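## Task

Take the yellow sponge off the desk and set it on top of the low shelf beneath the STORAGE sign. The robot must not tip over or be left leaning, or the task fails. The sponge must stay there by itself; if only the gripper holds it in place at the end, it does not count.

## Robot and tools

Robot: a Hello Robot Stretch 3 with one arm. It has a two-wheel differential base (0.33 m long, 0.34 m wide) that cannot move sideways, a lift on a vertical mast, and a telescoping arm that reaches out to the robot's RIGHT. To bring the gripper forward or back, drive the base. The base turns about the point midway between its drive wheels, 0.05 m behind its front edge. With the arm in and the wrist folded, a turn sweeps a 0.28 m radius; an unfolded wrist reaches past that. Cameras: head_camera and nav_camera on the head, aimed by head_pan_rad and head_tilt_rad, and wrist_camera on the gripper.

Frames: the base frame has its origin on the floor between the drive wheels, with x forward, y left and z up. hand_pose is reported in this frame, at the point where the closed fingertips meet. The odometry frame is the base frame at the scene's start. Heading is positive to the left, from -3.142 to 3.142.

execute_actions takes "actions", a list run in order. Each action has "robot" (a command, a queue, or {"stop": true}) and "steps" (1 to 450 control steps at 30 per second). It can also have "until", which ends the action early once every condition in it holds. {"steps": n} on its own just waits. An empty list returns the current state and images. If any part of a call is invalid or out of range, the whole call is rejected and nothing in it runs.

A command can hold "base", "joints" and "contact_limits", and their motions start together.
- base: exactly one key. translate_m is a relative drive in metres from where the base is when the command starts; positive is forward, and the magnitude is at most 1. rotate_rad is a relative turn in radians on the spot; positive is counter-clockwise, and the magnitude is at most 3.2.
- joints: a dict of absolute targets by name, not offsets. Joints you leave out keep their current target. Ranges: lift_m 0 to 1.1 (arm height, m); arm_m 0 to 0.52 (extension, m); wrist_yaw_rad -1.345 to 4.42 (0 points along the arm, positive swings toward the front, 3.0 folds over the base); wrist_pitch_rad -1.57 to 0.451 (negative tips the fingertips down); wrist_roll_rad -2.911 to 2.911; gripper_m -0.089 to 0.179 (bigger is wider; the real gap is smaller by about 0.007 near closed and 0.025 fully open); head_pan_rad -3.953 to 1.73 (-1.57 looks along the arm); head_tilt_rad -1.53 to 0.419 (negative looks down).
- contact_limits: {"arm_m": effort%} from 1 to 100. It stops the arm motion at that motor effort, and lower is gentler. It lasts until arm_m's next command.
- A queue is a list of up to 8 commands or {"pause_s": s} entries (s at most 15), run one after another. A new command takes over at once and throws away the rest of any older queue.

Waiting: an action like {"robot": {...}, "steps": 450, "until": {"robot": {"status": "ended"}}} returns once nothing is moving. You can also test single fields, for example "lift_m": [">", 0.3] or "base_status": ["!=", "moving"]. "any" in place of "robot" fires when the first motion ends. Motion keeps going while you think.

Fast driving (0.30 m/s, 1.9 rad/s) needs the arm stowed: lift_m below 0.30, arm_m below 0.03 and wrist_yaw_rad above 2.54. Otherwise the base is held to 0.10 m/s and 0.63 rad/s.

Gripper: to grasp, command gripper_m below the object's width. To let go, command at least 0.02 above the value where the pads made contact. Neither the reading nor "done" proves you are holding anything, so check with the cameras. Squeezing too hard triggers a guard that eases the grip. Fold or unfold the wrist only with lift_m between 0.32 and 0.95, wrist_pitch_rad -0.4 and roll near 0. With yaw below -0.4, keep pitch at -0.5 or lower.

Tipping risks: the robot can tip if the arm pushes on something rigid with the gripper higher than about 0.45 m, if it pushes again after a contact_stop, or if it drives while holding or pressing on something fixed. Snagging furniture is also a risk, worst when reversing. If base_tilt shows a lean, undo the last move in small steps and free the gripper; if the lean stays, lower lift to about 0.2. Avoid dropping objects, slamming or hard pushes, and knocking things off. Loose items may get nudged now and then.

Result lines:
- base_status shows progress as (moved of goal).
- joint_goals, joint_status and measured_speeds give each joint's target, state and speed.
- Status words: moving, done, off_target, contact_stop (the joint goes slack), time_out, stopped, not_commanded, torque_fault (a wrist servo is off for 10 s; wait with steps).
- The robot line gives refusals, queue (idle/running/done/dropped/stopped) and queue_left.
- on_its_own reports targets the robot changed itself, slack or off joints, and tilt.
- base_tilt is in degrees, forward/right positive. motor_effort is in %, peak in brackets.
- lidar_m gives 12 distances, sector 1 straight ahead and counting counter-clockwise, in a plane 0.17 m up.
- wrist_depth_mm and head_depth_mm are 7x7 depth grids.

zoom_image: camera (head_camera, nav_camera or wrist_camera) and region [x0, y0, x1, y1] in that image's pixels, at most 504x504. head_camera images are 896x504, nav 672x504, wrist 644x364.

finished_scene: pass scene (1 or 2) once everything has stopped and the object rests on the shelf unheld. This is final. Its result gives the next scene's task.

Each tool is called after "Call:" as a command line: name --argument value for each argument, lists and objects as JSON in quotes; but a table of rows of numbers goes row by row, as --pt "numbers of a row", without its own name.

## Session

Call:
execute_actions --actions '[{"robot":{"joints":{"head_tilt_rad":-0.4}},"steps":40}]'

Call:
execute_actions --actions '[{"robot":{"joints":{"head_pan_rad":-2.2}},"steps":50}]'

Call:
execute_actions --actions '[{"robot":{"joints":{"head_pan_rad":1.7}},"steps":80}]'

Scene clock: 1.33 s.
robot.base_odometry: x=+0.000 y=+0.000 heading=+0.000 (m, m, rad; robot's odometry frame)
robot.turned_by_wheels: +0.000 (rad since the last result)
robot.turned_by_imu: +0.000 (rad since the last result)
robot.base_tilt: forward=+2.0 right=+0.2 (deg)
robot.lidar_m: 0.84 0.66 1.00 0.93 1.58 1.04 0.71 0.66 0.67 0.87 1.57 1.61
robot.head_depth_mm: 1420 1569 1699 1797 1889 1859 1505 / 1292 1426 1561 1726 1932 1904 1482 / 1194 1294 1409 1554 1725 1816 1461 / 1111 1194 1286 1410 1539 1649 1407 / 1031 1107 1191 1282 1388 1028 1103 / 965 1030 1103 1189 1231 949 1037 / 907 964 1024 1095 1158 931 970
robot.base_status: not_commanded
robot.joint_positions: lift_m=+0.497 arm_m=-0.002 wrist_yaw_rad=+2.996 wrist_pitch_rad=-0.503 wrist_roll_rad=+0.007 gripper_m=+0.037 head_pan_rad=+0.013 head_tilt_rad=-0.394
robot.joint_goals: lift_m=+0.497 arm_m=-0.002 wrist_yaw_rad=+2.996 wrist_pitch_rad=-0.503 wrist_roll_rad=+0.007 gripper_m=+0.037 head_pan_rad=+0.013 head_tilt_rad=-0.400
robot.joint_status: lift_m=not_commanded arm_m=not_commanded wrist_yaw_rad=not_commanded wrist_pitch_rad=not_commanded wrist_roll_rad=not_commanded gripper_m=not_commanded head_pan_rad=not_commanded head_tilt_rad=done
robot.measured_speeds: translate_m=+0.000 rotate_rad=+0.000 lift_m=+0.000 arm_m=+0.000 wrist_yaw_rad=+0.000 wrist_pitch_rad=+0.000 wrist_roll_rad=+0.000 head_pan_rad=+0.000 head_tilt_rad=+0.000
robot: refusals=0 queue=done queue_left=0
robot.motor_effort: left_wheel=+0(0) right_wheel=+1(2) lift_m=+27(27) arm_m=+1(0) wrist_yaw_rad=+0(0) wrist_pitch_rad=+8(8) wrist_roll_rad=+0(1) gripper_m=+0(0) head_pan_rad=+0(0) head_tilt_rad=-3(35) (%)
robot.hand_pose: x=+0.0096 y=+0.0678 z=+0.4909 quat_wxyz=(+0.226, +0.698, +0.125, +0.668) (m; robot's base frame)
robot.wrist_depth_mm: - - - - - 951 786 / - - - - 916 741 630 / - - - - - - 689 / - - - - 958 860 773 / - - 957 917 865 777 686 / 915 857 - 756 - 710 656 / 764 724 703 654 619 617 578
pictures: head_camera (sideways: a quarter turn clockwise sets it upright), nav_camera (sideways: a quarter turn counterclockwise sets it upright), wrist_camera
camera_calibration (this result's frames):
head_camera: T_world_to_cam=[[-0.318027, -0.0771886, -0.944934, 1.24911], [0.0358751, 0.994987, -0.0933513, 0.11775], [0.947403, -0.0635879, -0.313664, 0.362755], [0, 0, 0, 1]] pos_world=[0.0493506, 0.00232391, 1.3051]
nav_camera: T_world_to_cam=[[0.440344, -0.0157655, 0.897691, -1.12896], [-0.0130492, -0.999853, -0.0111586, 0.0611155], [0.897735, -0.00680052, -0.440484, 0.524128], [0, 0, 0, 1]] pos_world=[0.0273984, 0.0468723, 1.24501]
wrist_camera: T_world_to_cam=[[0.97833, -0.159154, -0.132443, 0.0772052], [-0.199193, -0.548879, -0.811822, 0.481782], [0.0565099, 0.820611, -0.568687, 0.386517], [0, 0, 0, 1]] pos_world=[-0.00140676, -0.0404523, 0.621153]
Images, in order (width x height): head_camera 896x504, nav_camera 672x504, wrist_camera 644x364.

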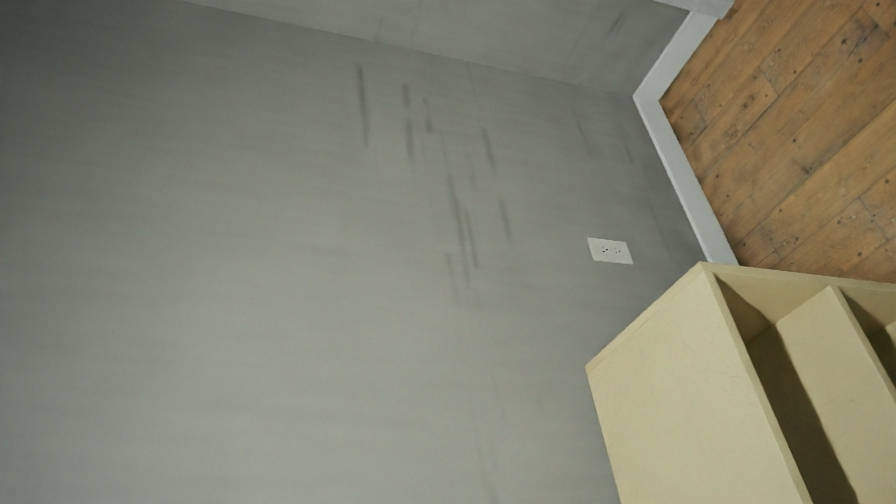

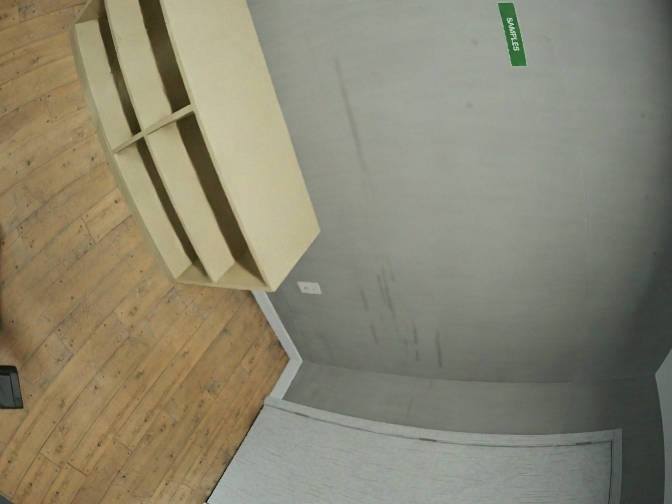

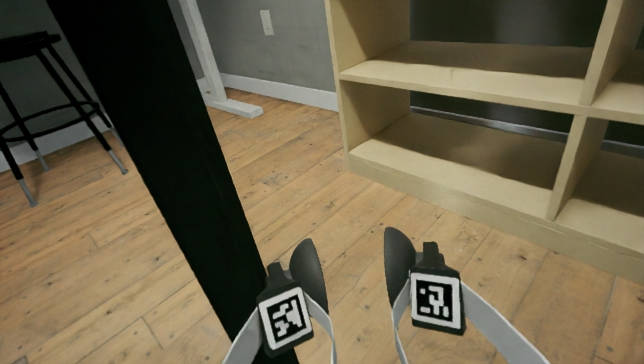

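Scene clock: 3.00 s.
robot.base_odometry: x=+0.000 y=+0.000 heading=+0.000 (m, m, rad; robot's odometry frame)
robot.turned_by_wheels: +0.000 (rad since the last result)
robot.turned_by_imu: +0.000 (rad since the last result)
robot.base_tilt: forward=+2.0 right=+0.2 (deg)
robot.lidar_m: 0.84 0.66 1.01 0.93 1.58 1.04 0.71 0.66 0.68 0.87 1.57 1.61
robot.head_depth_mm: 528 554 585 622 660 702 755 / 541 571 604 642 682 728 783 / 557 588 621 665 707 759 818 / 575 607 643 685 733 790 856 / 592 627 669 711 761 822 895 / 610 650 691 737 797 859 935 / 631 672 718 770 831 903 983
robot.base_status: not_commanded
robot.joint_positions: lift_m=+0.497 arm_m=-0.002 wrist_yaw_rad=+2.996 wrist_pitch_rad=-0.503 wrist_roll_rad=+0.007 gripper_m=+0.037 head_pan_rad=-2.193 head_tilt_rad=-0.395
robot.joint_goals: lift_m=+0.497 arm_m=-0.002 wrist_yaw_rad=+2.996 wrist_pitch_rad=-0.503 wrist_roll_rad=+0.007 gripper_m=+0.037 head_pan_rad=-2.200 head_tilt_rad=-0.400
robot.joint_status: lift_m=not_commanded arm_m=not_commanded wrist_yaw_rad=not_commanded wrist_pitch_rad=not_commanded wrist_roll_rad=not_commanded gripper_m=not_commanded head_pan_rad=done head_tilt_rad=done
robot.measured_speeds: translate_m=+0.000 rotate_rad=+0.000 lift_m=+0.000 arm_m=+0.000 wrist_yaw_rad=+0.000 wrist_pitch_rad=+0.000 wrist_roll_rad=+0.000 head_pan_rad=+0.000 head_tilt_rad=+0.000
robot: refusals=0 queue=done queue_left=0
robot.motor_effort: left_wheel=+0(0) right_wheel=+2(2) lift_m=+27(27) arm_m=+0(0) wrist_yaw_rad=+0(0) wrist_pitch_rad=+8(8) wrist_roll_rad=+1(1) gripper_m=+0(1) head_pan_rad=-3(50) head_tilt_rad=-3(3) (%)
robot.hand_pose: x=+0.0096 y=+0.0678 z=+0.4909 quat_wxyz=(+0.226, +0.698, +0.125, +0.668) (m; robot's base frame)
robot.wrist_depth_mm: - - - - - 945 795 / - - - - 916 742 633 / - - - - - - 695 / - - - - 984 853 764 / - - 973 903 896 760 697 / 900 854 - 772 - 698 651 / 757 725 690 658 619 603 587
pictures: head_camera (sideways: a quarter turn clockwise sets it upright), nav_camera (sideways: a quarter turn counterclockwise sets it upright), wrist_camera
camera_calibration (this result's frames):
head_camera: T_world_to_cam=[[0.126677, 0.302137, -0.94481, 1.24623], [0.779862, -0.618948, -0.0933703, 0.113236], [-0.612999, -0.724994, -0.314032, 0.372753], [0, 0, 0, 1]] pos_world=[-0.0176801, -0.0362026, 1.30508]
nav_camera: T_world_to_cam=[[-0.27405, -0.345478, 0.89752, -1.12438], [-0.797293, 0.603489, -0.0111486, 0.0658863], [-0.537792, -0.718642, -0.440833, 0.533339], [0, 0, 0, 1]] pos_world=[0.031221, -0.0449289, 1.245]
wrist_camera: T_world_to_cam=[[0.97833, -0.159154, -0.132443, 0.0772053], [-0.199193, -0.548879, -0.811821, 0.481782], [0.0565098, 0.820611, -0.568687, 0.386517], [0, 0, 0, 1]] pos_world=[-0.00140675, -0.0404523, 0.621153]
Images, in order (width x height): head_camera 896x504, nav_camera 672x504, wrist_camera 644x364.

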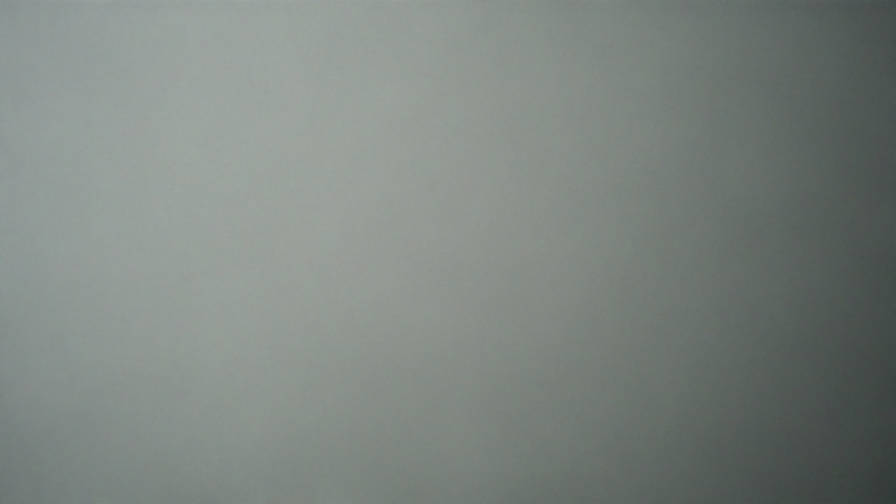

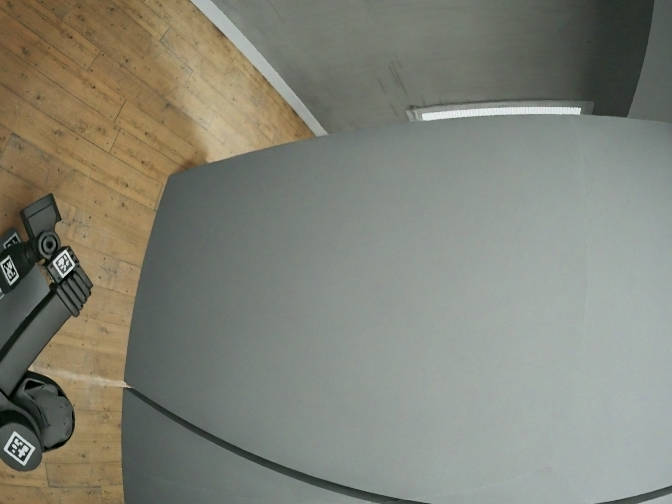

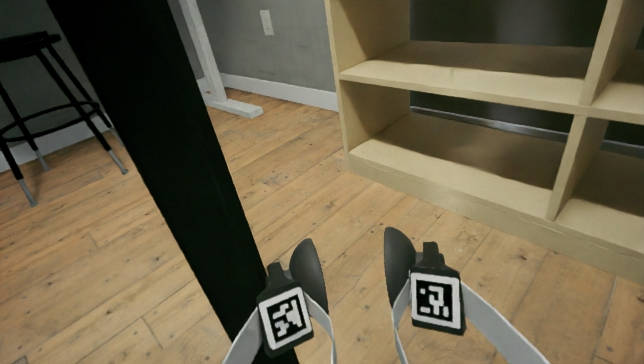

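Scene clock: 5.67 s.
robot.base_odometry: x=+0.000 y=+0.000 heading=+0.000 (m, m, rad; robot's odometry frame)
robot.turned_by_wheels: +0.000 (rad since the last result)
robot.turned_by_imu: +0.000 (rad since the last result)
robot.base_tilt: forward=+2.0 right=+0.2 (deg)
robot.lidar_m: 0.84 0.66 1.01 0.93 1.58 1.04 0.71 0.66 0.68 0.87 1.57 1.61
robot.head_depth_mm: 1214 1237 1272 1307 1334 1022 1033 / 1382 1400 1438 1478 1525 1096 1120 / 1576 1610 1680 1721 1785 1762 1259 / 1846 1921 1922 2036 2108 1834 1443 / 2007 2136 2229 2355 2360 1802 1424 / 1899 2039 2112 2341 2391 1773 1409 / 1821 1928 1967 2214 2273 1755 1389
robot.base_status: not_commanded
robot.joint_positions: lift_m=+0.497 arm_m=-0.002 wrist_yaw_rad=+2.996 wrist_pitch_rad=-0.503 wrist_roll_rad=+0.007 gripper_m=+0.037 head_pan_rad=+1.693 head_tilt_rad=-0.395
robot.joint_goals: lift_m=+0.497 arm_m=-0.002 wrist_yaw_rad=+2.996 wrist_pitch_rad=-0.503 wrist_roll_rad=+0.007 gripper_m=+0.037 head_pan_rad=+1.700 head_tilt_rad=-0.400
robot.joint_status: lift_m=not_commanded arm_m=not_commanded wrist_yaw_rad=not_commanded wrist_pitch_rad=not_commanded wrist_roll_rad=not_commanded gripper_m=not_commanded head_pan_rad=done head_tilt_rad=done
robot.measured_speeds: translate_m=+0.000 rotate_rad=+0.000 lift_m=+0.000 arm_m=+0.000 wrist_yaw_rad=+0.000 wrist_pitch_rad=+0.000 wrist_roll_rad=+0.000 head_pan_rad=+0.000 head_tilt_rad=+0.000
robot: refusals=0 queue=done queue_left=0
robot.motor_effort: left_wheel=+0(0) right_wheel=+1(2) lift_m=+27(27) arm_m=+0(0) wrist_yaw_rad=+0(1) wrist_pitch_rad=+8(8) wrist_roll_rad=+1(1) gripper_m=+0(1) head_pan_rad=+4(49) head_tilt_rad=-3(3) (%)
robot.hand_pose: x=+0.0096 y=+0.0678 z=+0.4909 quat_wxyz=(+0.226, +0.698, +0.125, +0.668) (m; robot's base frame)
robot.wrist_depth_mm: - - - - - 933 807 / - - - - 912 748 637 / - - - - - - 699 / - - - - 968 864 756 / - - 937 915 885 782 684 / 926 851 - 758 - 697 659 / 767 728 705 651 633 612 589
pictures: head_camera (sideways: a quarter turn clockwise sets it upright), nav_camera (sideways: a quarter turn counterclockwise sets it upright), wrist_camera
camera_calibration (this result's frames):
head_camera: T_world_to_cam=[[0.111395, -0.308099, -0.94481, 1.24633], [-0.992974, -0.0726894, -0.0933703, 0.124051], [-0.0399104, 0.948573, -0.314032, 0.369257], [0, 0, 0, 1]] pos_world=[-0.000918539, 0.0427418, 1.30508]
nav_camera: T_world_to_cam=[[-0.032307, 0.439789, 0.89752, -1.12585], [0.995332, 0.095869, -0.0111486, 0.0549512], [-0.0909474, 0.892969, -0.440833, 0.530613], [0, 0, 0, 1]] pos_world=[-0.0428096, 0.0160473, 1.245]
wrist_camera: T_world_to_cam=[[0.97833, -0.159154, -0.132443, 0.0772053], [-0.199193, -0.548879, -0.811822, 0.481782], [0.0565096, 0.820611, -0.568687, 0.386517], [0, 0, 0, 1]] pos_world=[-0.00140678, -0.0404523, 0.621153]
Images, in order (width x height): head_camera 896x504, nav_camera 672x504, wrist_camera 644x364.

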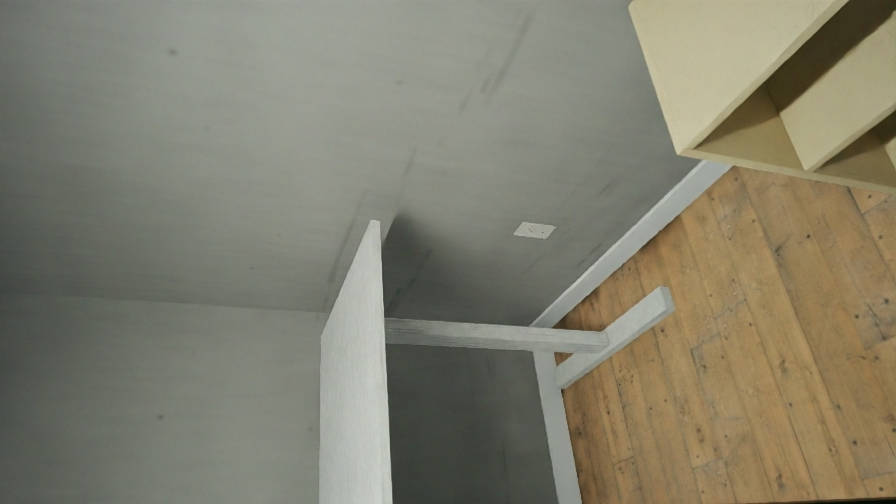

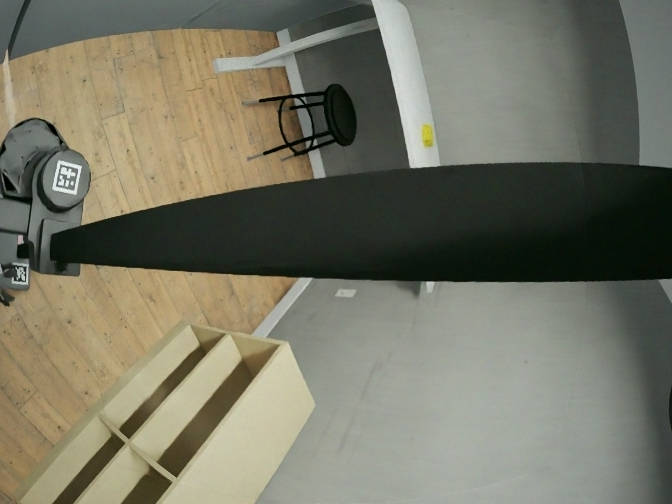

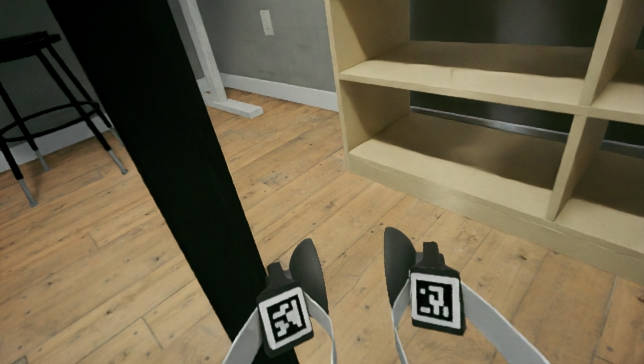

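Call:
execute_actions --actions '[{"robot":[{"joints":{"lift_m":0.28,"head_pan_rad":0,"head_tilt_rad":-0.4}},{"base":{"rotate_rad":2.2}},{"base":{"translate_m":0.8}}],"steps":400,"until":{"robot":{"status":"ended"}}}]'

Scene clock: 16.90 s.
robot.base_odometry: x=-0.471 y=+0.647 heading=+2.200 (m, m, rad; robot's odometry frame)
robot.turned_by_wheels: +2.200 (rad since the last result)
robot.turned_by_imu: +2.169 (rad since the last result)
robot.base_tilt: forward=+2.0 right=+0.1 (deg)
robot.lidar_m: 0.71 0.94 0.68 0.66 0.69 0.94 2.37 0.99 1.05 0.69 1.11 1.23
robot.head_depth_mm: 1157 1240 1320 1180 726 1655 1498 / 1155 1225 1321 1138 706 1672 1472 / 1154 1230 1309 1101 693 1608 1422 / 1153 1217 1309 1068 711 1049 1324 / 1149 1222 1307 1036 699 1037 1343 / 1144 1218 1284 1002 684 1587 1361 / 1131 1210 1294 968 669 1593 1385
robot.base_status: done (translate_m +0.8000 of +0.8000)
robot.joint_positions: lift_m=+0.281 arm_m=-0.002 wrist_yaw_rad=+2.996 wrist_pitch_rad=-0.503 wrist_roll_rad=+0.007 gripper_m=+0.037 head_pan_rad=+0.007 head_tilt_rad=-0.396
robot.joint_goals: lift_m=+0.280 arm_m=-0.002 wrist_yaw_rad=+2.996 wrist_pitch_rad=-0.503 wrist_roll_rad=+0.007 gripper_m=+0.037 head_pan_rad=+0.000 head_tilt_rad=-0.400
robot.joint_status: lift_m=done arm_m=not_commanded wrist_yaw_rad=not_commanded wrist_pitch_rad=not_commanded wrist_roll_rad=not_commanded gripper_m=not_commanded head_pan_rad=done head_tilt_rad=done
robot.measured_speeds: translate_m=+0.000 rotate_rad=+0.000 lift_m=+0.000 arm_m=+0.000 wrist_yaw_rad=+0.000 wrist_pitch_rad=+0.000 wrist_roll_rad=+0.000 head_pan_rad=+0.000 head_tilt_rad=+0.000
robot: refusals=0 queue=done queue_left=0
robot.motor_effort: left_wheel=-3(8) right_wheel=+4(10) lift_m=+14(26) arm_m=+1(1) wrist_yaw_rad=+0(0) wrist_pitch_rad=+8(8) wrist_roll_rad=+1(1) gripper_m=+0(0) head_pan_rad=-3(49) head_tilt_rad=-2(3) (%)
robot.hand_pose: x=+0.0096 y=+0.0677 z=+0.2746 quat_wxyz=(+0.226, +0.698, +0.125, +0.668) (m; robot's base frame)
robot.wrist_depth_mm: 570 - 627 655 681 718 773 / 609 - 683 707 738 787 828 / 653 694 732 766 795 794 746 / 719 749 768 719 690 637 590 / 728 669 623 595 576 532 502 / 577 559 - - - 459 435 / 498 491 - - 400 397 379
pictures: head_camera (sideways: a quarter turn clockwise sets it upright), nav_camera (sideways: a quarter turn counterclockwise sets it upright), wrist_camera
camera_calibration (this result's frames):
head_camera: T_world_to_cam=[[-0.319792, -0.0753016, -0.944491, 1.24854], [0.0416728, 0.994754, -0.0934188, 0.117802], [0.946571, -0.0692341, -0.314976, 0.364468], [0, 0, 0, 1]] pos_world=[0.0493681, 0.00206623, 1.30504]
nav_camera: T_world_to_cam=[[0.441486, -0.01838, 0.89708, -1.12817], [-0.0190213, -0.999757, -0.0111227, 0.0611051], [0.897066, -0.0121531, -0.441729, 0.525752], [0, 0, 0, 1]] pos_world=[0.0275984, 0.046744, 1.24497]
wrist_camera: T_world_to_cam=[[0.97833, -0.159155, -0.132443, 0.0485478], [-0.199193, -0.548879, -0.811821, 0.306134], [0.05651, 0.820611, -0.568687, 0.263506], [0, 0, 0, 1]] pos_world=[-0.00140671, -0.0404789, 0.404808]
Images, in order (width x height): head_camera 896x504, nav_camera 672x504, wrist_camera 644x364.

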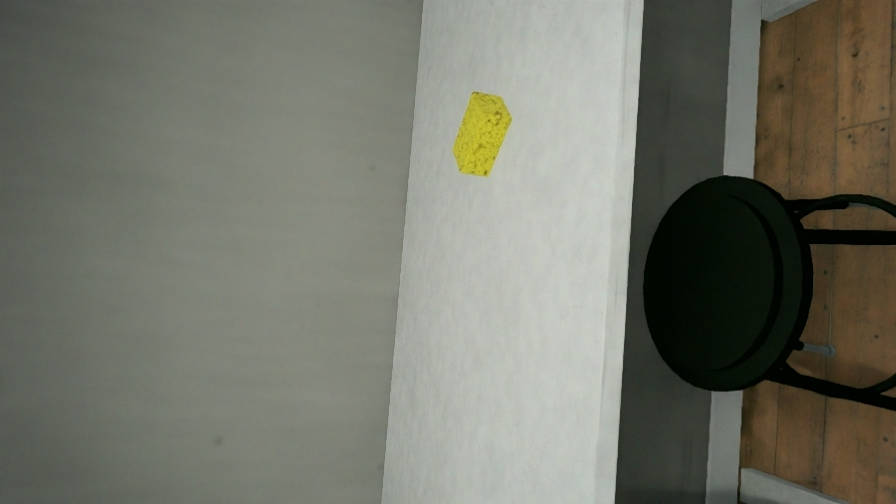

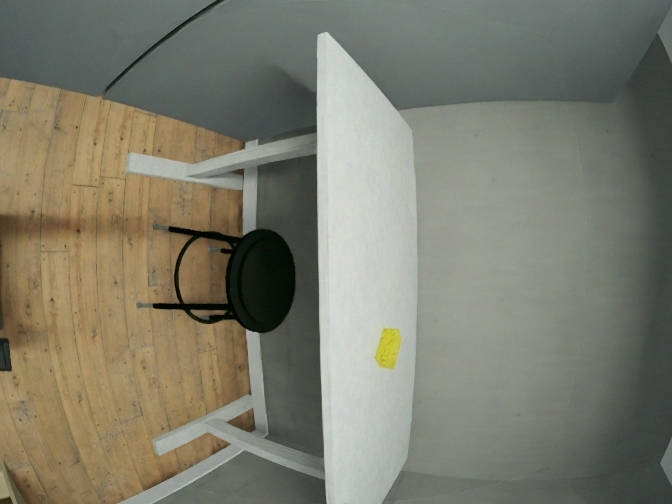

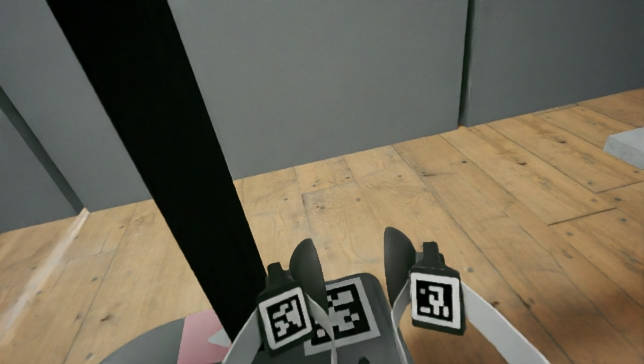

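Call:
execute_actions --actions '[{"robot":[{"base":{"translate_m":0.27}},{"base":{"rotate_rad":1.6}},{"base":{"translate_m":-0.26},"joints":{"lift_m":0.9,"wrist_pitch_rad":-0.4,"head_pan_rad":-1.57,"head_tilt_rad":-0.5}},{"joints":{"wrist_yaw_rad":1.5,"gripper_m":0.17}},{"joints":{"lift_m":1.0,"wrist_pitch_rad":-0.2}},{"joints":{"wrist_yaw_rad":0,"arm_m":0.1}}],"steps":450,"until":{"robot":{"status":"ended"}}},{"steps":300,"until":{"robot":{"status":"ended"}}}]'

Scene clock: 36.73 s.
robot.base_odometry: x=-0.424 y=+1.024 heading=-2.483 (m, m, rad; robot's odometry frame)
robot.turned_by_wheels: +1.600 (rad since the last result)
robot.turned_by_imu: +1.574 (rad since the last result)
robot.base_tilt: forward=+2.1 right=+0.1 (deg)
robot.lidar_m: 0.92 0.96 1.33 1.66 0.58 0.60 0.81 0.85 0.85 0.43 0.64 0.94
robot.head_depth_mm: 901 974 1057 - 608 436 1247 / 900 973 1059 - - - 1254 / 902 975 1055 - - 419 1286 / 897 975 1056 - - - 1274 / 902 968 1059 804 541 433 1051 / 899 970 1043 826 554 430 726 / 893 968 1042 766 546 423 711
robot.base_status: done (translate_m -0.2600 of -0.2600)
robot.joint_positions: lift_m=+0.999 arm_m=+0.100 wrist_yaw_rad=+0.002 wrist_pitch_rad=-0.225 wrist_roll_rad=+0.007 gripper_m=+0.170 head_pan_rad=-1.563 head_tilt_rad=-0.494
robot.joint_goals: lift_m=+1.000 arm_m=+0.100 wrist_yaw_rad=+0.000 wrist_pitch_rad=-0.200 wrist_roll_rad=+0.007 gripper_m=+0.170 head_pan_rad=-1.570 head_tilt_rad=-0.500
robot.joint_status: lift_m=done arm_m=done wrist_yaw_rad=done wrist_pitch_rad=done wrist_roll_rad=not_commanded gripper_m=done head_pan_rad=done head_tilt_rad=done
robot.measured_speeds: translate_m=+0.000 rotate_rad=+0.000 lift_m=+0.000 arm_m=+0.000 wrist_yaw_rad=+0.000 wrist_pitch_rad=+0.000 wrist_roll_rad=+0.000 head_pan_rad=+0.000 head_tilt_rad=+0.000
robot: refusals=0 queue=done queue_left=0
robot.motor_effort: left_wheel=-2(11) right_wheel=+4(10) lift_m=+38(41) arm_m=+6(6) wrist_yaw_rad=-2(1) wrist_pitch_rad=+14(16) wrist_roll_rad=+1(1) gripper_m=+1(84) head_pan_rad=-4(49) head_tilt_rad=-3(18) (%)
robot.hand_pose: x=-0.0210 y=-0.4890 z=+1.0573 quat_wxyz=(+0.700, +0.080, -0.705, -0.079) (m; robot's base frame)
robot.wrist_depth_mm: 682 680 675 672 670 668 659 / 724 718 717 704 695 687 691 / 754 737 754 739 732 727 714 / 805 776 757 674 587 528 469 / 629 559 502 453 412 382 365 / 429 415 359 276 309 298 - / 329 - 291 265 258 244 227
pictures: head_camera (sideways: a quarter turn clockwise sets it upright), nav_camera (sideways: a quarter turn counterclockwise sets it upright), wrist_camera
camera_calibration (this result's frames):
head_camera: T_world_to_cam=[[-0.0762907, 0.411118, -0.908384, 1.19993], [0.994716, -0.0313843, -0.0977453, 0.117609], [-0.0686939, -0.911042, -0.406552, 0.489836], [0, 0, 0, 1]] pos_world=[0.00820436, -0.0433597, 1.30064]
nav_camera: T_world_to_cam=[[-0.0173267, -0.52764, 0.849291, -1.06304], [-0.999781, 0.0191261, -0.00851437, 0.0636907], [-0.0117511, -0.849252, -0.527856, 0.643362], [0, 0, 0, 1]] pos_world=[0.052818, -0.0157448, 1.24298]
wrist_camera: T_world_to_cam=[[-0.991022, -0.0230933, -0.131691, 0.117857], [0.116967, 0.327369, -0.937629, 1.19804], [0.0647644, -0.944614, -0.321728, 0.0431422], [0, 0, 0, 1]] pos_world=[-0.0261274, -0.348728, 1.15272]
Images, in order (width x height): head_camera 896x504, nav_camera 672x504, wrist_camera 644x364.

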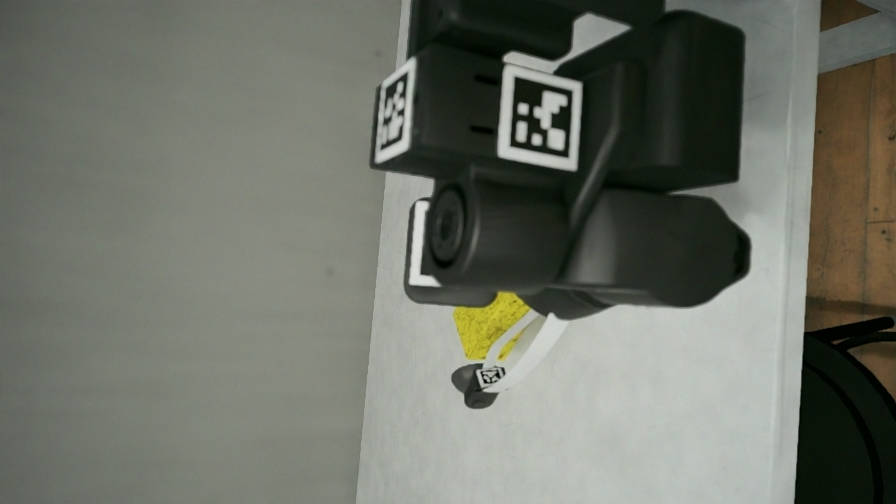

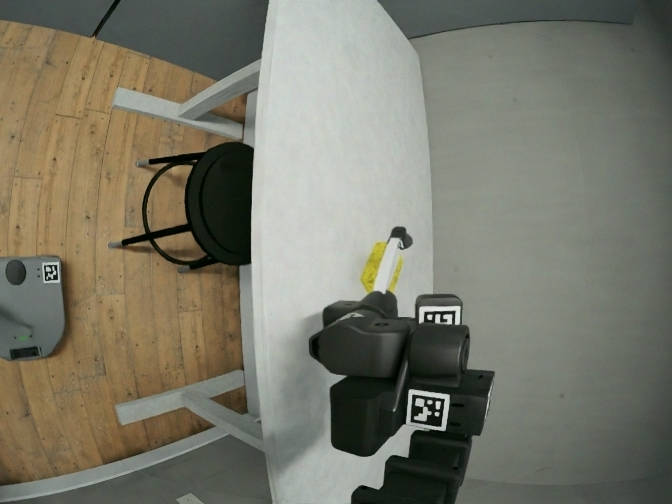

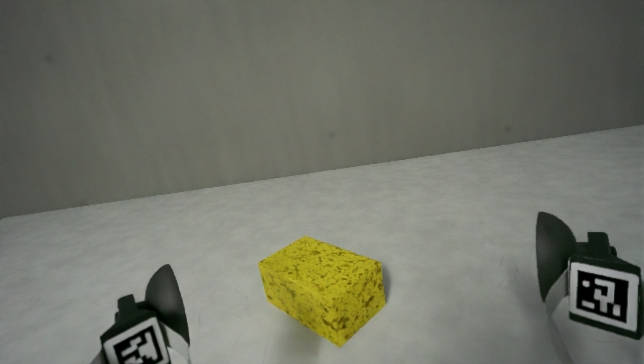

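Call:
execute_actions --actions '[{"robot":[{"base":{"translate_m":0.035},"joints":{"lift_m":0.92}},{"joints":{"arm_m":0.235}},{"joints":{"gripper_m":0.04}},{"pause_s":1},{"joints":{"lift_m":1.0}}],"steps":400,"until":{"robot":{"status":"ended"}}}]'

Scene clock: 45.97 s.
robot.base_odometry: x=-0.452 y=+1.003 heading=-2.483 (m, m, rad; robot's odometry frame)
robot.turned_by_wheels: +0.000 (rad since the last result)
robot.turned_by_imu: -0.001 (rad since the last result)
robot.base_tilt: forward=+2.0 right=+0.1 (deg)
robot.lidar_m: 0.88 0.92 1.28 1.66 1.18 0.61 0.85 0.88 0.88 0.42 0.62 0.91
robot.head_depth_mm: 903 977 1048 - 571 461 1274 / 902 970 1038 820 596 456 1270 / 899 970 1033 - 575 449 1291 / 902 972 1042 - 555 443 1267 / 899 972 1051 753 563 435 770 / 899 970 1042 785 555 430 719 / 897 973 1049 762 547 424 701
robot.base_status: done (translate_m +0.0350 of +0.0350)
robot.joint_positions: lift_m=+0.999 arm_m=+0.235 wrist_yaw_rad=+0.001 wrist_pitch_rad=-0.225 wrist_roll_rad=+0.007 gripper_m=+0.041 head_pan_rad=-1.563 head_tilt_rad=-0.494
robot.joint_goals: lift_m=+1.000 arm_m=+0.235 wrist_yaw_rad=+0.000 wrist_pitch_rad=-0.200 wrist_roll_rad=+0.007 gripper_m=+0.040 head_pan_rad=-1.570 head_tilt_rad=-0.500
robot.joint_status: lift_m=done arm_m=done wrist_yaw_rad=done wrist_pitch_rad=done wrist_roll_rad=not_commanded gripper_m=done head_pan_rad=done head_tilt_rad=done
robot.measured_speeds: translate_m=+0.000 rotate_rad=+0.000 lift_m=+0.000 arm_m=+0.000 wrist_yaw_rad=+0.000 wrist_pitch_rad=+0.000 wrist_roll_rad=+0.000 head_pan_rad=+0.000 head_tilt_rad=+0.000
robot: refusals=0 queue=done queue_left=0
robot.motor_effort: left_wheel=-2(4) right_wheel=+4(6) lift_m=+39(42) arm_m=+6(7) wrist_yaw_rad=-1(2) wrist_pitch_rad=+14(14) wrist_roll_rad=+1(1) gripper_m=-12(86) head_pan_rad=-3(3) head_tilt_rad=-3(3) (%)
robot.hand_pose: x=-0.0213 y=-0.6240 z=+1.0574 quat_wxyz=(+0.700, +0.080, -0.705, -0.080) (m; robot's base frame)
robot.wrist_depth_mm: 562 556 549 558 547 544 553 / 583 571 580 578 570 572 569 / 619 616 609 604 599 595 586 / 652 654 640 614 583 523 469 / 627 563 500 177 416 383 353 / 428 392 386 134 127 302 279 / 325 308 292 119 131 238 235
pictures: head_camera (sideways: a quarter turn clockwise sets it upright), nav_camera (sideways: a quarter turn counterclockwise sets it upright), wrist_camera
camera_calibration (this result's frames):
head_camera: T_world_to_cam=[[-0.0762627, 0.411123, -0.908384, 1.19993], [0.994714, -0.0314521, -0.0977453, 0.117609], [-0.0687559, -0.911037, -0.406551, 0.489836], [0, 0, 0, 1]] pos_world=[0.0082014, -0.0433599, 1.30064]
nav_camera: T_world_to_cam=[[-0.0173626, -0.527639, 0.849291, -1.06304], [-0.99978, 0.0191941, -0.00851437, 0.0636907], [-0.0118089, -0.849252, -0.527856, 0.643362], [0, 0, 0, 1]] pos_world=[0.052817, -0.015748, 1.24298]
wrist_camera: T_world_to_cam=[[-0.991048, -0.0219765, -0.131685, 0.115154], [0.117347, 0.326988, -0.937715, 1.24219], [0.0636671, -0.944773, -0.321482, -0.0847551], [0, 0, 0, 1]] pos_world=[-0.0262483, -0.483725, 1.15274]
Images, in order (width x height): head_camera 896x504, nav_camera 672x504, wrist_camera 644x364.

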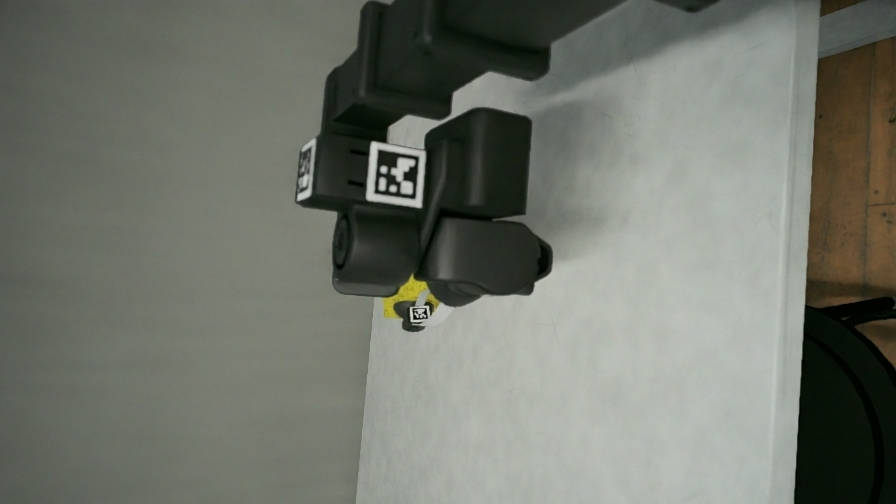

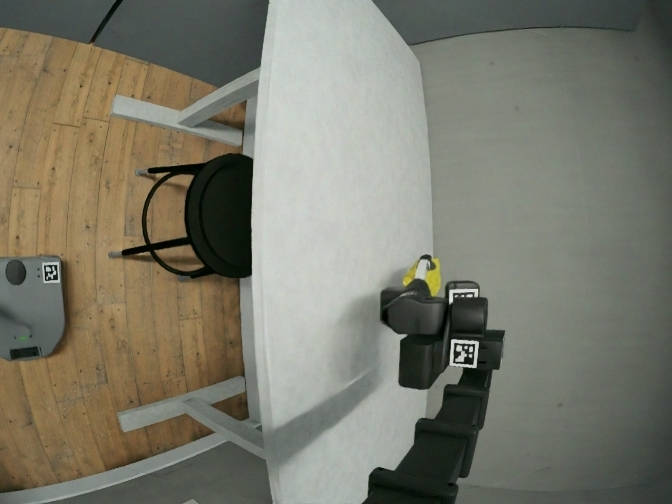

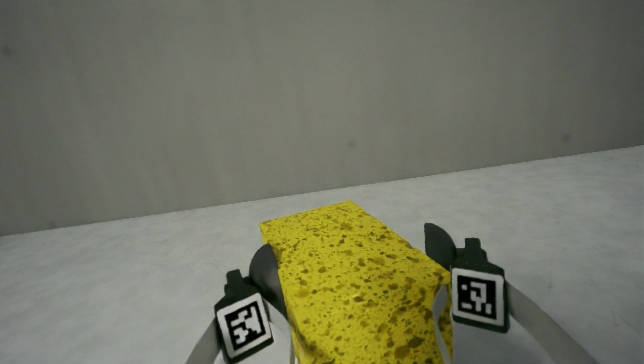

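Call:
execute_actions --actions '[{"robot":[{"joints":{"arm_m":0},"base":{"translate_m":0.25}},{"base":{"rotate_rad":1.6},"joints":{"wrist_yaw_rad":1.5}},{"joints":{"lift_m":0.6,"wrist_pitch_rad":-0.4}},{"joints":{"wrist_yaw_rad":3.0}},{"joints":{"lift_m":0.27,"head_pan_rad":-1.9,"head_tilt_rad":-0.3}},{"base":{"translate_m":1}},{"base":{"translate_m":1}}],"steps":450,"until":{"robot":{"status":"ended"}}},{"steps":450,"until":{"robot":{"status":"ended"}}}]'

Scene clock: 75.10 s.
robot.base_odometry: x=+0.619 y=-0.696 heading=-0.884 (m, m, rad; robot's odometry frame)
robot.turned_by_wheels: +1.600 (rad since the last result)
robot.turned_by_imu: +1.581 (rad since the last result)
robot.base_tilt: forward=+2.0 right=+0.2 (deg)
robot.lidar_m: 0.66 0.69 1.01 1.01 1.00 1.14 2.42 0.98 0.78 2.25 0.91 0.67
robot.head_depth_mm: 711 755 803 857 921 992 1076 / 683 726 769 821 879 943 1015 / 667 704 740 787 838 894 964 / 842 836 836 831 830 883 928 / 3201 3557 3649 3420 1218 1211 1208 / 3275 3490 3661 3714 2783 1989 1529 / 3165 3332 3427 3633 2778 1950 1521
robot.base_status: done (translate_m +1.0000 of +1.0000)
robot.joint_positions: lift_m=+0.271 arm_m=+0.000 wrist_yaw_rad=+2.999 wrist_pitch_rad=-0.416 wrist_roll_rad=+0.007 gripper_m=+0.041 head_pan_rad=-1.893 head_tilt_rad=-0.309
robot.joint_goals: lift_m=+0.270 arm_m=+0.000 wrist_yaw_rad=+3.000 wrist_pitch_rad=-0.400 wrist_roll_rad=+0.007 gripper_m=+0.040 head_pan_rad=-1.900 head_tilt_rad=-0.300
robot.joint_status: lift_m=done arm_m=done wrist_yaw_rad=done wrist_pitch_rad=done wrist_roll_rad=not_commanded gripper_m=done head_pan_rad=done head_tilt_rad=done
robot.measured_speeds: translate_m=+0.000 rotate_rad=+0.000 lift_m=+0.000 arm_m=+0.000 wrist_yaw_rad=+0.000 wrist_pitch_rad=+0.000 wrist_roll_rad=+0.000 head_pan_rad=+0.000 head_tilt_rad=+0.000
robot: refusals=0 queue=done queue_left=0
robot.motor_effort: left_wheel=-3(6) right_wheel=+4(8) lift_m=+14(36) arm_m=-4(5) wrist_yaw_rad=+1(2) wrist_pitch_rad=+9(14) wrist_roll_rad=+1(0) gripper_m=-13(13) head_pan_rad=-3(27) head_tilt_rad=+6(28) (%)
robot.hand_pose: x=+0.0106 y=+0.0770 z=+0.2837 quat_wxyz=(+0.196, +0.703, +0.096, +0.677) (m; robot's base frame)
robot.wrist_depth_mm: 549 - 932 945 974 969 689 / 592 - 1000 - - - 718 / - - - - - 913 750 / 941 716 915 839 764 718 664 / 715 713 - 178 613 583 545 / 645 609 - 134 127 489 466 / 536 511 - 118 131 409 400
pictures: head_camera (sideways: a quarter turn clockwise sets it upright), nav_camera (sideways: a quarter turn counterclockwise sets it upright), wrist_camera
camera_calibration (this result's frames):
head_camera: T_world_to_cam=[[0.00595181, 0.248534, -0.968605, 1.27805], [0.92535, -0.368548, -0.0888796, 0.106513], [-0.379067, -0.89577, -0.232174, 0.264787], [0, 0, 0, 1]] pos_world=[-0.0057962, -0.0411967, 1.30887]
nav_camera: T_world_to_cam=[[-0.135102, -0.336853, 0.931814, -1.16997], [-0.940239, 0.340256, -0.0133206, 0.0695873], [-0.312568, -0.877927, -0.362692, 0.430278], [0, 0, 0, 1]] pos_world=[0.0418537, -0.0400336, 1.24718]
wrist_camera: T_world_to_cam=[[0.980429, -0.144865, -0.133318, 0.0493066], [-0.187261, -0.477167, -0.85863, 0.326484], [0.0607703, 0.866791, -0.494955, 0.236481], [0, 0, 0, 1]] pos_world=[-0.00157503, -0.04205, 0.40395]
Images, in order (width x height): head_camera 896x504, nav_camera 672x504, wrist_camera 644x364.

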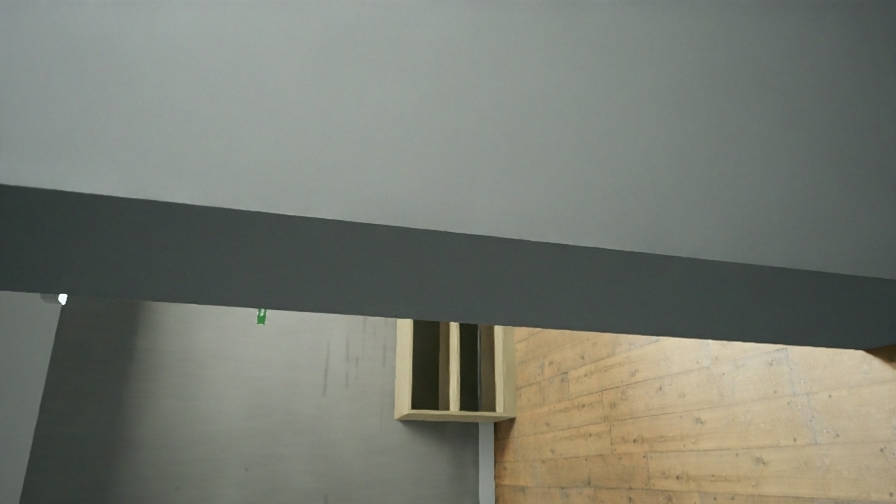

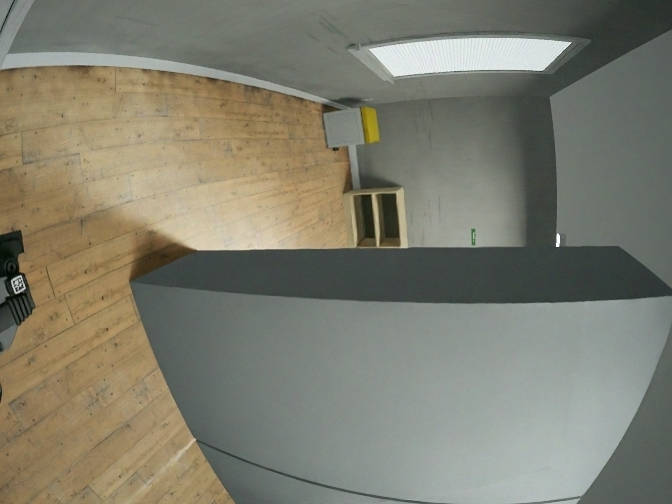

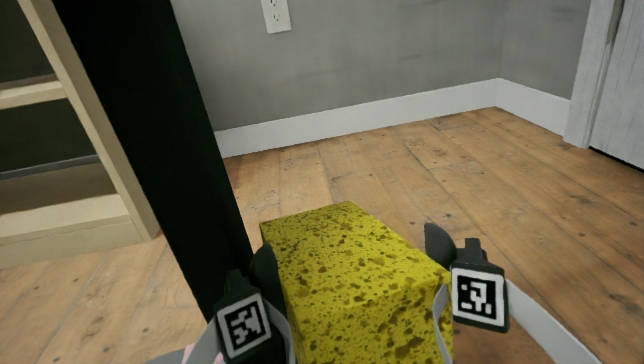

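Gap is narrower; advance a bit.

Call:
execute_actions --actions '[{"robot":[{"base":{"translate_m":0.15}},{"base":{"rotate_rad":-1.58},"joints":{"head_pan_rad":-0.7,"head_tilt_rad":-0.2}},{"base":{"translate_m":1}},{"base":{"translate_m":0.8}}],"steps":450,"until":{"robot":{"status":"ended"}}}]'

Scene clock: 90.40 s.
robot.base_odometry: x=-0.687 y=-1.941 heading=-2.463 (m, m, rad; robot's odometry frame)
robot.turned_by_wheels: -1.580 (rad since the last result)
robot.turned_by_imu: -1.554 (rad since the last result)
robot.base_tilt: forward=+2.1 right=+0.2 (deg)
robot.lidar_m: 1.28 0.58 0.44 0.43 0.46 0.65 2.06 0.81 1.53 2.94 2.36 1.67
robot.head_depth_mm: 2351 3292 3438 3598 3531 2546 1820 / 2420 2982 3139 3303 3410 2502 1800 / 2431 2643 2821 2927 3074 2438 1768 / 2252 2394 2531 2617 2526 2320 1759 / 2097 2183 2286 2387 2165 2100 1715 / 1959 2010 2085 2190 2163 2008 1708 / 1828 1871 1947 2027 2045 1934 1667
robot.base_status: done (translate_m +0.8000 of +0.8000)
robot.joint_positions: lift_m=+0.271 arm_m=+0.000 wrist_yaw_rad=+2.999 wrist_pitch_rad=-0.416 wrist_roll_rad=+0.007 gripper_m=+0.041 head_pan_rad=-0.707 head_tilt_rad=-0.210
robot.joint_goals: lift_m=+0.270 arm_m=+0.000 wrist_yaw_rad=+3.000 wrist_pitch_rad=-0.400 wrist_roll_rad=+0.007 gripper_m=+0.040 head_pan_rad=-0.700 head_tilt_rad=-0.200
robot.joint_status: lift_m=done arm_m=done wrist_yaw_rad=done wrist_pitch_rad=done wrist_roll_rad=not_commanded gripper_m=done head_pan_rad=done head_tilt_rad=done
robot.measured_speeds: translate_m=+0.000 rotate_rad=+0.000 lift_m=+0.000 arm_m=+0.000 wrist_yaw_rad=+0.000 wrist_pitch_rad=+0.000 wrist_roll_rad=+0.000 head_pan_rad=+0.000 head_tilt_rad=+0.000
robot: refusals=0 queue=done queue_left=0
robot.motor_effort: left_wheel=+2(10) right_wheel=+0(9) lift_m=+14(14) arm_m=-5(5) wrist_yaw_rad=+1(1) wrist_pitch_rad=+9(9) wrist_roll_rad=+1(1) gripper_m=-13(13) head_pan_rad=+4(49) head_tilt_rad=+7(22) (%)
robot.hand_pose: x=+0.0106 y=+0.0770 z=+0.2837 quat_wxyz=(+0.196, +0.703, +0.096, +0.677) (m; robot's base frame)
robot.wrist_depth_mm: 399 - 422 436 443 464 477 / 425 - 449 464 481 500 510 / 456 - 480 499 521 531 557 / 489 496 526 541 564 570 588 / 532 549 - 177 580 581 547 / 555 573 - 134 127 493 461 / 534 505 - 118 131 408 403
pictures: head_camera (sideways: a quarter turn clockwise sets it upright), nav_camera (sideways: a quarter turn counterclockwise sets it upright), wrist_camera
camera_calibration (this result's frames):
head_camera: T_world_to_cam=[[-0.154274, 0.0356581, -0.987385, 1.30361], [0.695268, 0.71396, -0.0828482, 0.100075], [0.701999, -0.699278, -0.134937, 0.131624], [0, 0, 0, 1]] pos_world=[0.0391334, -0.025892, 1.31321]
nav_camera: T_world_to_cam=[[0.189996, -0.190478, 0.96313, -1.21285], [-0.667045, -0.744852, -0.0157224, 0.0710496], [0.720384, -0.639463, -0.268576, 0.30149], [0, 0, 0, 1]] pos_world=[0.0606405, 0.0146918, 1.25022]
wrist_camera: T_world_to_cam=[[0.980442, -0.144771, -0.133321, 0.0493205], [-0.187219, -0.477208, -0.858616, 0.32647], [0.0606814, 0.866783, -0.494979, 0.236492], [0, 0, 0, 1]] pos_world=[-0.00158524, -0.042053, 0.403946]
Images, in order (width x height): head_camera 896x504, nav_camera 672x504, wrist_camera 644x364.

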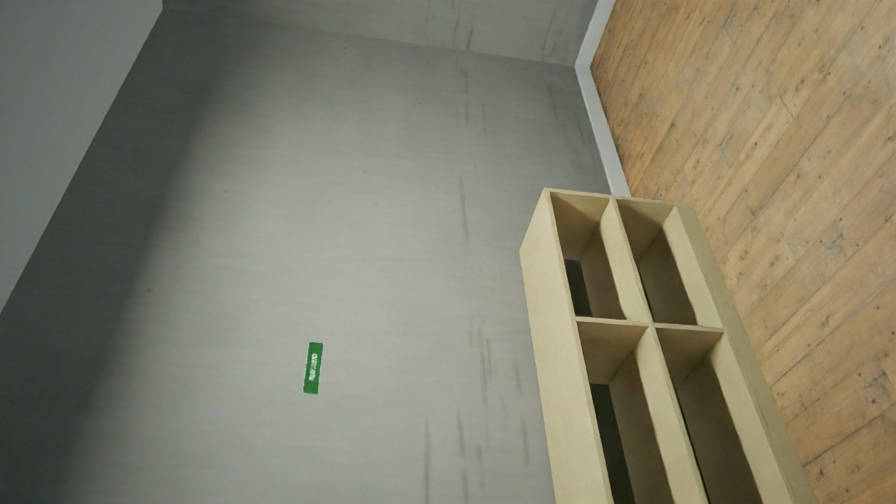

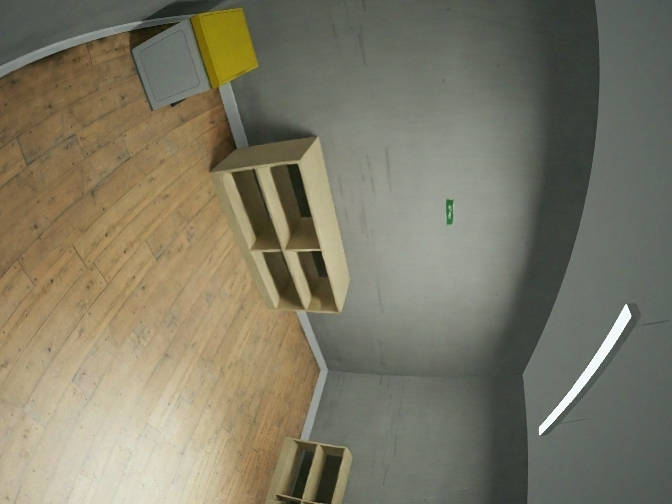

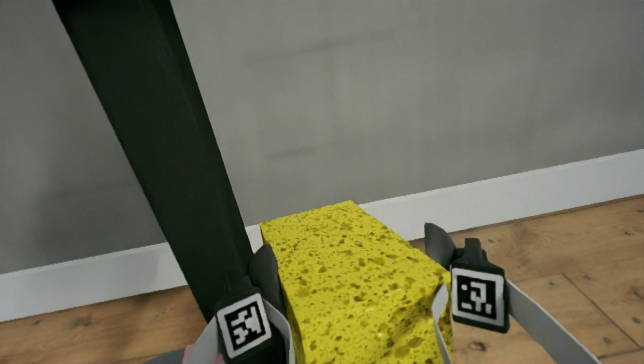

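Not STORAGE-like ("RESERVED"?); head to the other.

Call:
execute_actions --actions '[{"robot":[{"base":{"rotate_rad":-1.6},"joints":{"head_pan_rad":0}},{"base":{"translate_m":1}},{"base":{"translate_m":0.7}}],"steps":450,"until":{"robot":{"status":"ended"}}}]'

Scene clock: 103.20 s.
robot.base_odometry: x=-1.715 y=-0.587 heading=+2.220 (m, m, rad; robot's odometry frame)
robot.turned_by_wheels: -1.600 (rad since the last result)
robot.turned_by_imu: -1.574 (rad since the last result)
robot.base_tilt: forward=+2.0 right=+0.1 (deg)
robot.lidar_m: 1.25 1.47 1.94 1.51 1.59 2.05 2.12 1.31 0.70 0.86 0.94 1.00
robot.head_depth_mm: 1487 1545 1577 1627 1658 1705 1733 / 1476 1530 1574 1623 1678 1725 1742 / 1471 1520 1573 1635 1671 1518 1481 / 1465 1512 1559 1599 1671 1505 1473 / 1458 1516 1553 1602 1641 1482 1454 / 1458 1507 1546 1610 1653 1447 1415 / 1447 1502 1545 1594 1636 1449 1428
robot.base_status: done (translate_m +0.7000 of +0.7000)
robot.joint_positions: lift_m=+0.271 arm_m=+0.000 wrist_yaw_rad=+2.999 wrist_pitch_rad=-0.416 wrist_roll_rad=+0.007 gripper_m=+0.041 head_pan_rad=-0.007 head_tilt_rad=-0.210
robot.joint_goals: lift_m=+0.270 arm_m=+0.000 wrist_yaw_rad=+3.000 wrist_pitch_rad=-0.400 wrist_roll_rad=+0.007 gripper_m=+0.040 head_pan_rad=+0.000 head_tilt_rad=-0.200
robot.joint_status: lift_m=done arm_m=done wrist_yaw_rad=done wrist_pitch_rad=done wrist_roll_rad=not_commanded gripper_m=done head_pan_rad=done head_tilt_rad=done
robot.measured_speeds: translate_m=+0.000 rotate_rad=+0.000 lift_m=+0.000 arm_m=+0.000 wrist_yaw_rad=+0.000 wrist_pitch_rad=+0.000 wrist_roll_rad=+0.000 head_pan_rad=+0.000 head_tilt_rad=+0.000
robot: refusals=0 queue=done queue_left=0
robot.motor_effort: left_wheel=+2(9) right_wheel=-1(4) lift_m=+14(14) arm_m=-4(5) wrist_yaw_rad=+1(1) wrist_pitch_rad=+9(9) wrist_roll_rad=+0(1) gripper_m=-13(13) head_pan_rad=+4(40) head_tilt_rad=+6(6) (%)
robot.hand_pose: x=+0.0106 y=+0.0770 z=+0.2837 quat_wxyz=(+0.196, +0.703, +0.096, +0.677) (m; robot's base frame)
robot.wrist_depth_mm: - - - - - - - / - - - - - - - / - - - - - 966 859 / - - 916 848 773 719 668 / 819 766 - 177 611 593 553 / 649 601 - 133 127 487 464 / 525 509 - 119 131 407 402
pictures: head_camera (sideways: a quarter turn clockwise sets it upright), nav_camera (sideways: a quarter turn counterclockwise sets it upright), wrist_camera
camera_calibration (this result's frames):
head_camera: T_world_to_cam=[[-0.140621, -0.0721093, -0.987434, 1.30359], [0.0718968, 0.993967, -0.0828252, 0.103848], [0.98745, -0.0826403, -0.134588, 0.129429], [0, 0, 0, 1]] pos_world=[0.0480415, 0.00147556, 1.31323]
nav_camera: T_world_to_cam=[[0.267685, -0.0232966, 0.963225, -1.21345], [-0.0303746, -0.999415, -0.0157307, 0.0671767], [0.963028, -0.0250467, -0.268236, 0.299567], [0, 0, 0, 1]] pos_world=[0.0383704, 0.0463713, 1.25023]
wrist_camera: T_world_to_cam=[[0.980446, -0.144741, -0.133322, 0.0493261], [-0.187206, -0.477221, -0.858611, 0.326467], [0.0606516, 0.866781, -0.494986, 0.236492], [0, 0, 0, 1]] pos_world=[-0.00158857, -0.04205, 0.403945]
Images, in order (width x height): head_camera 896x504, nav_camera 672x504, wrist_camera 644x364.

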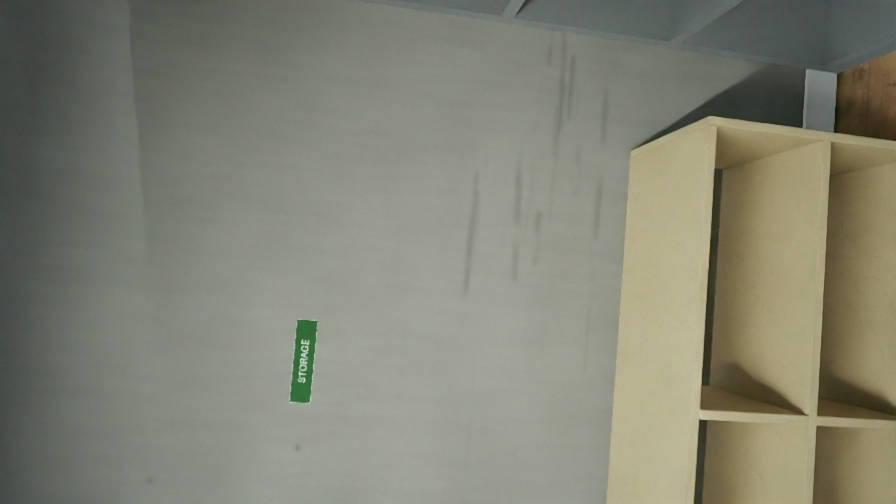

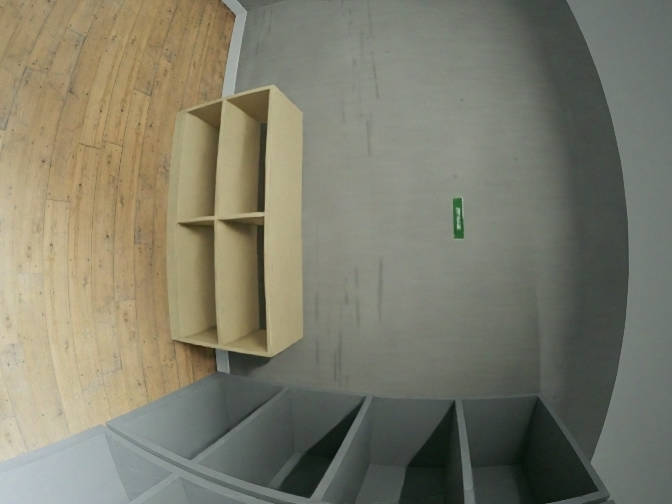

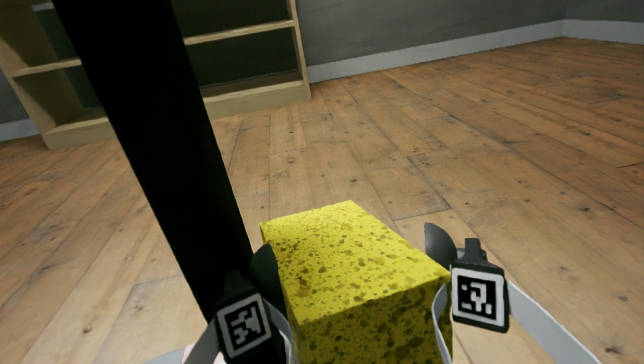

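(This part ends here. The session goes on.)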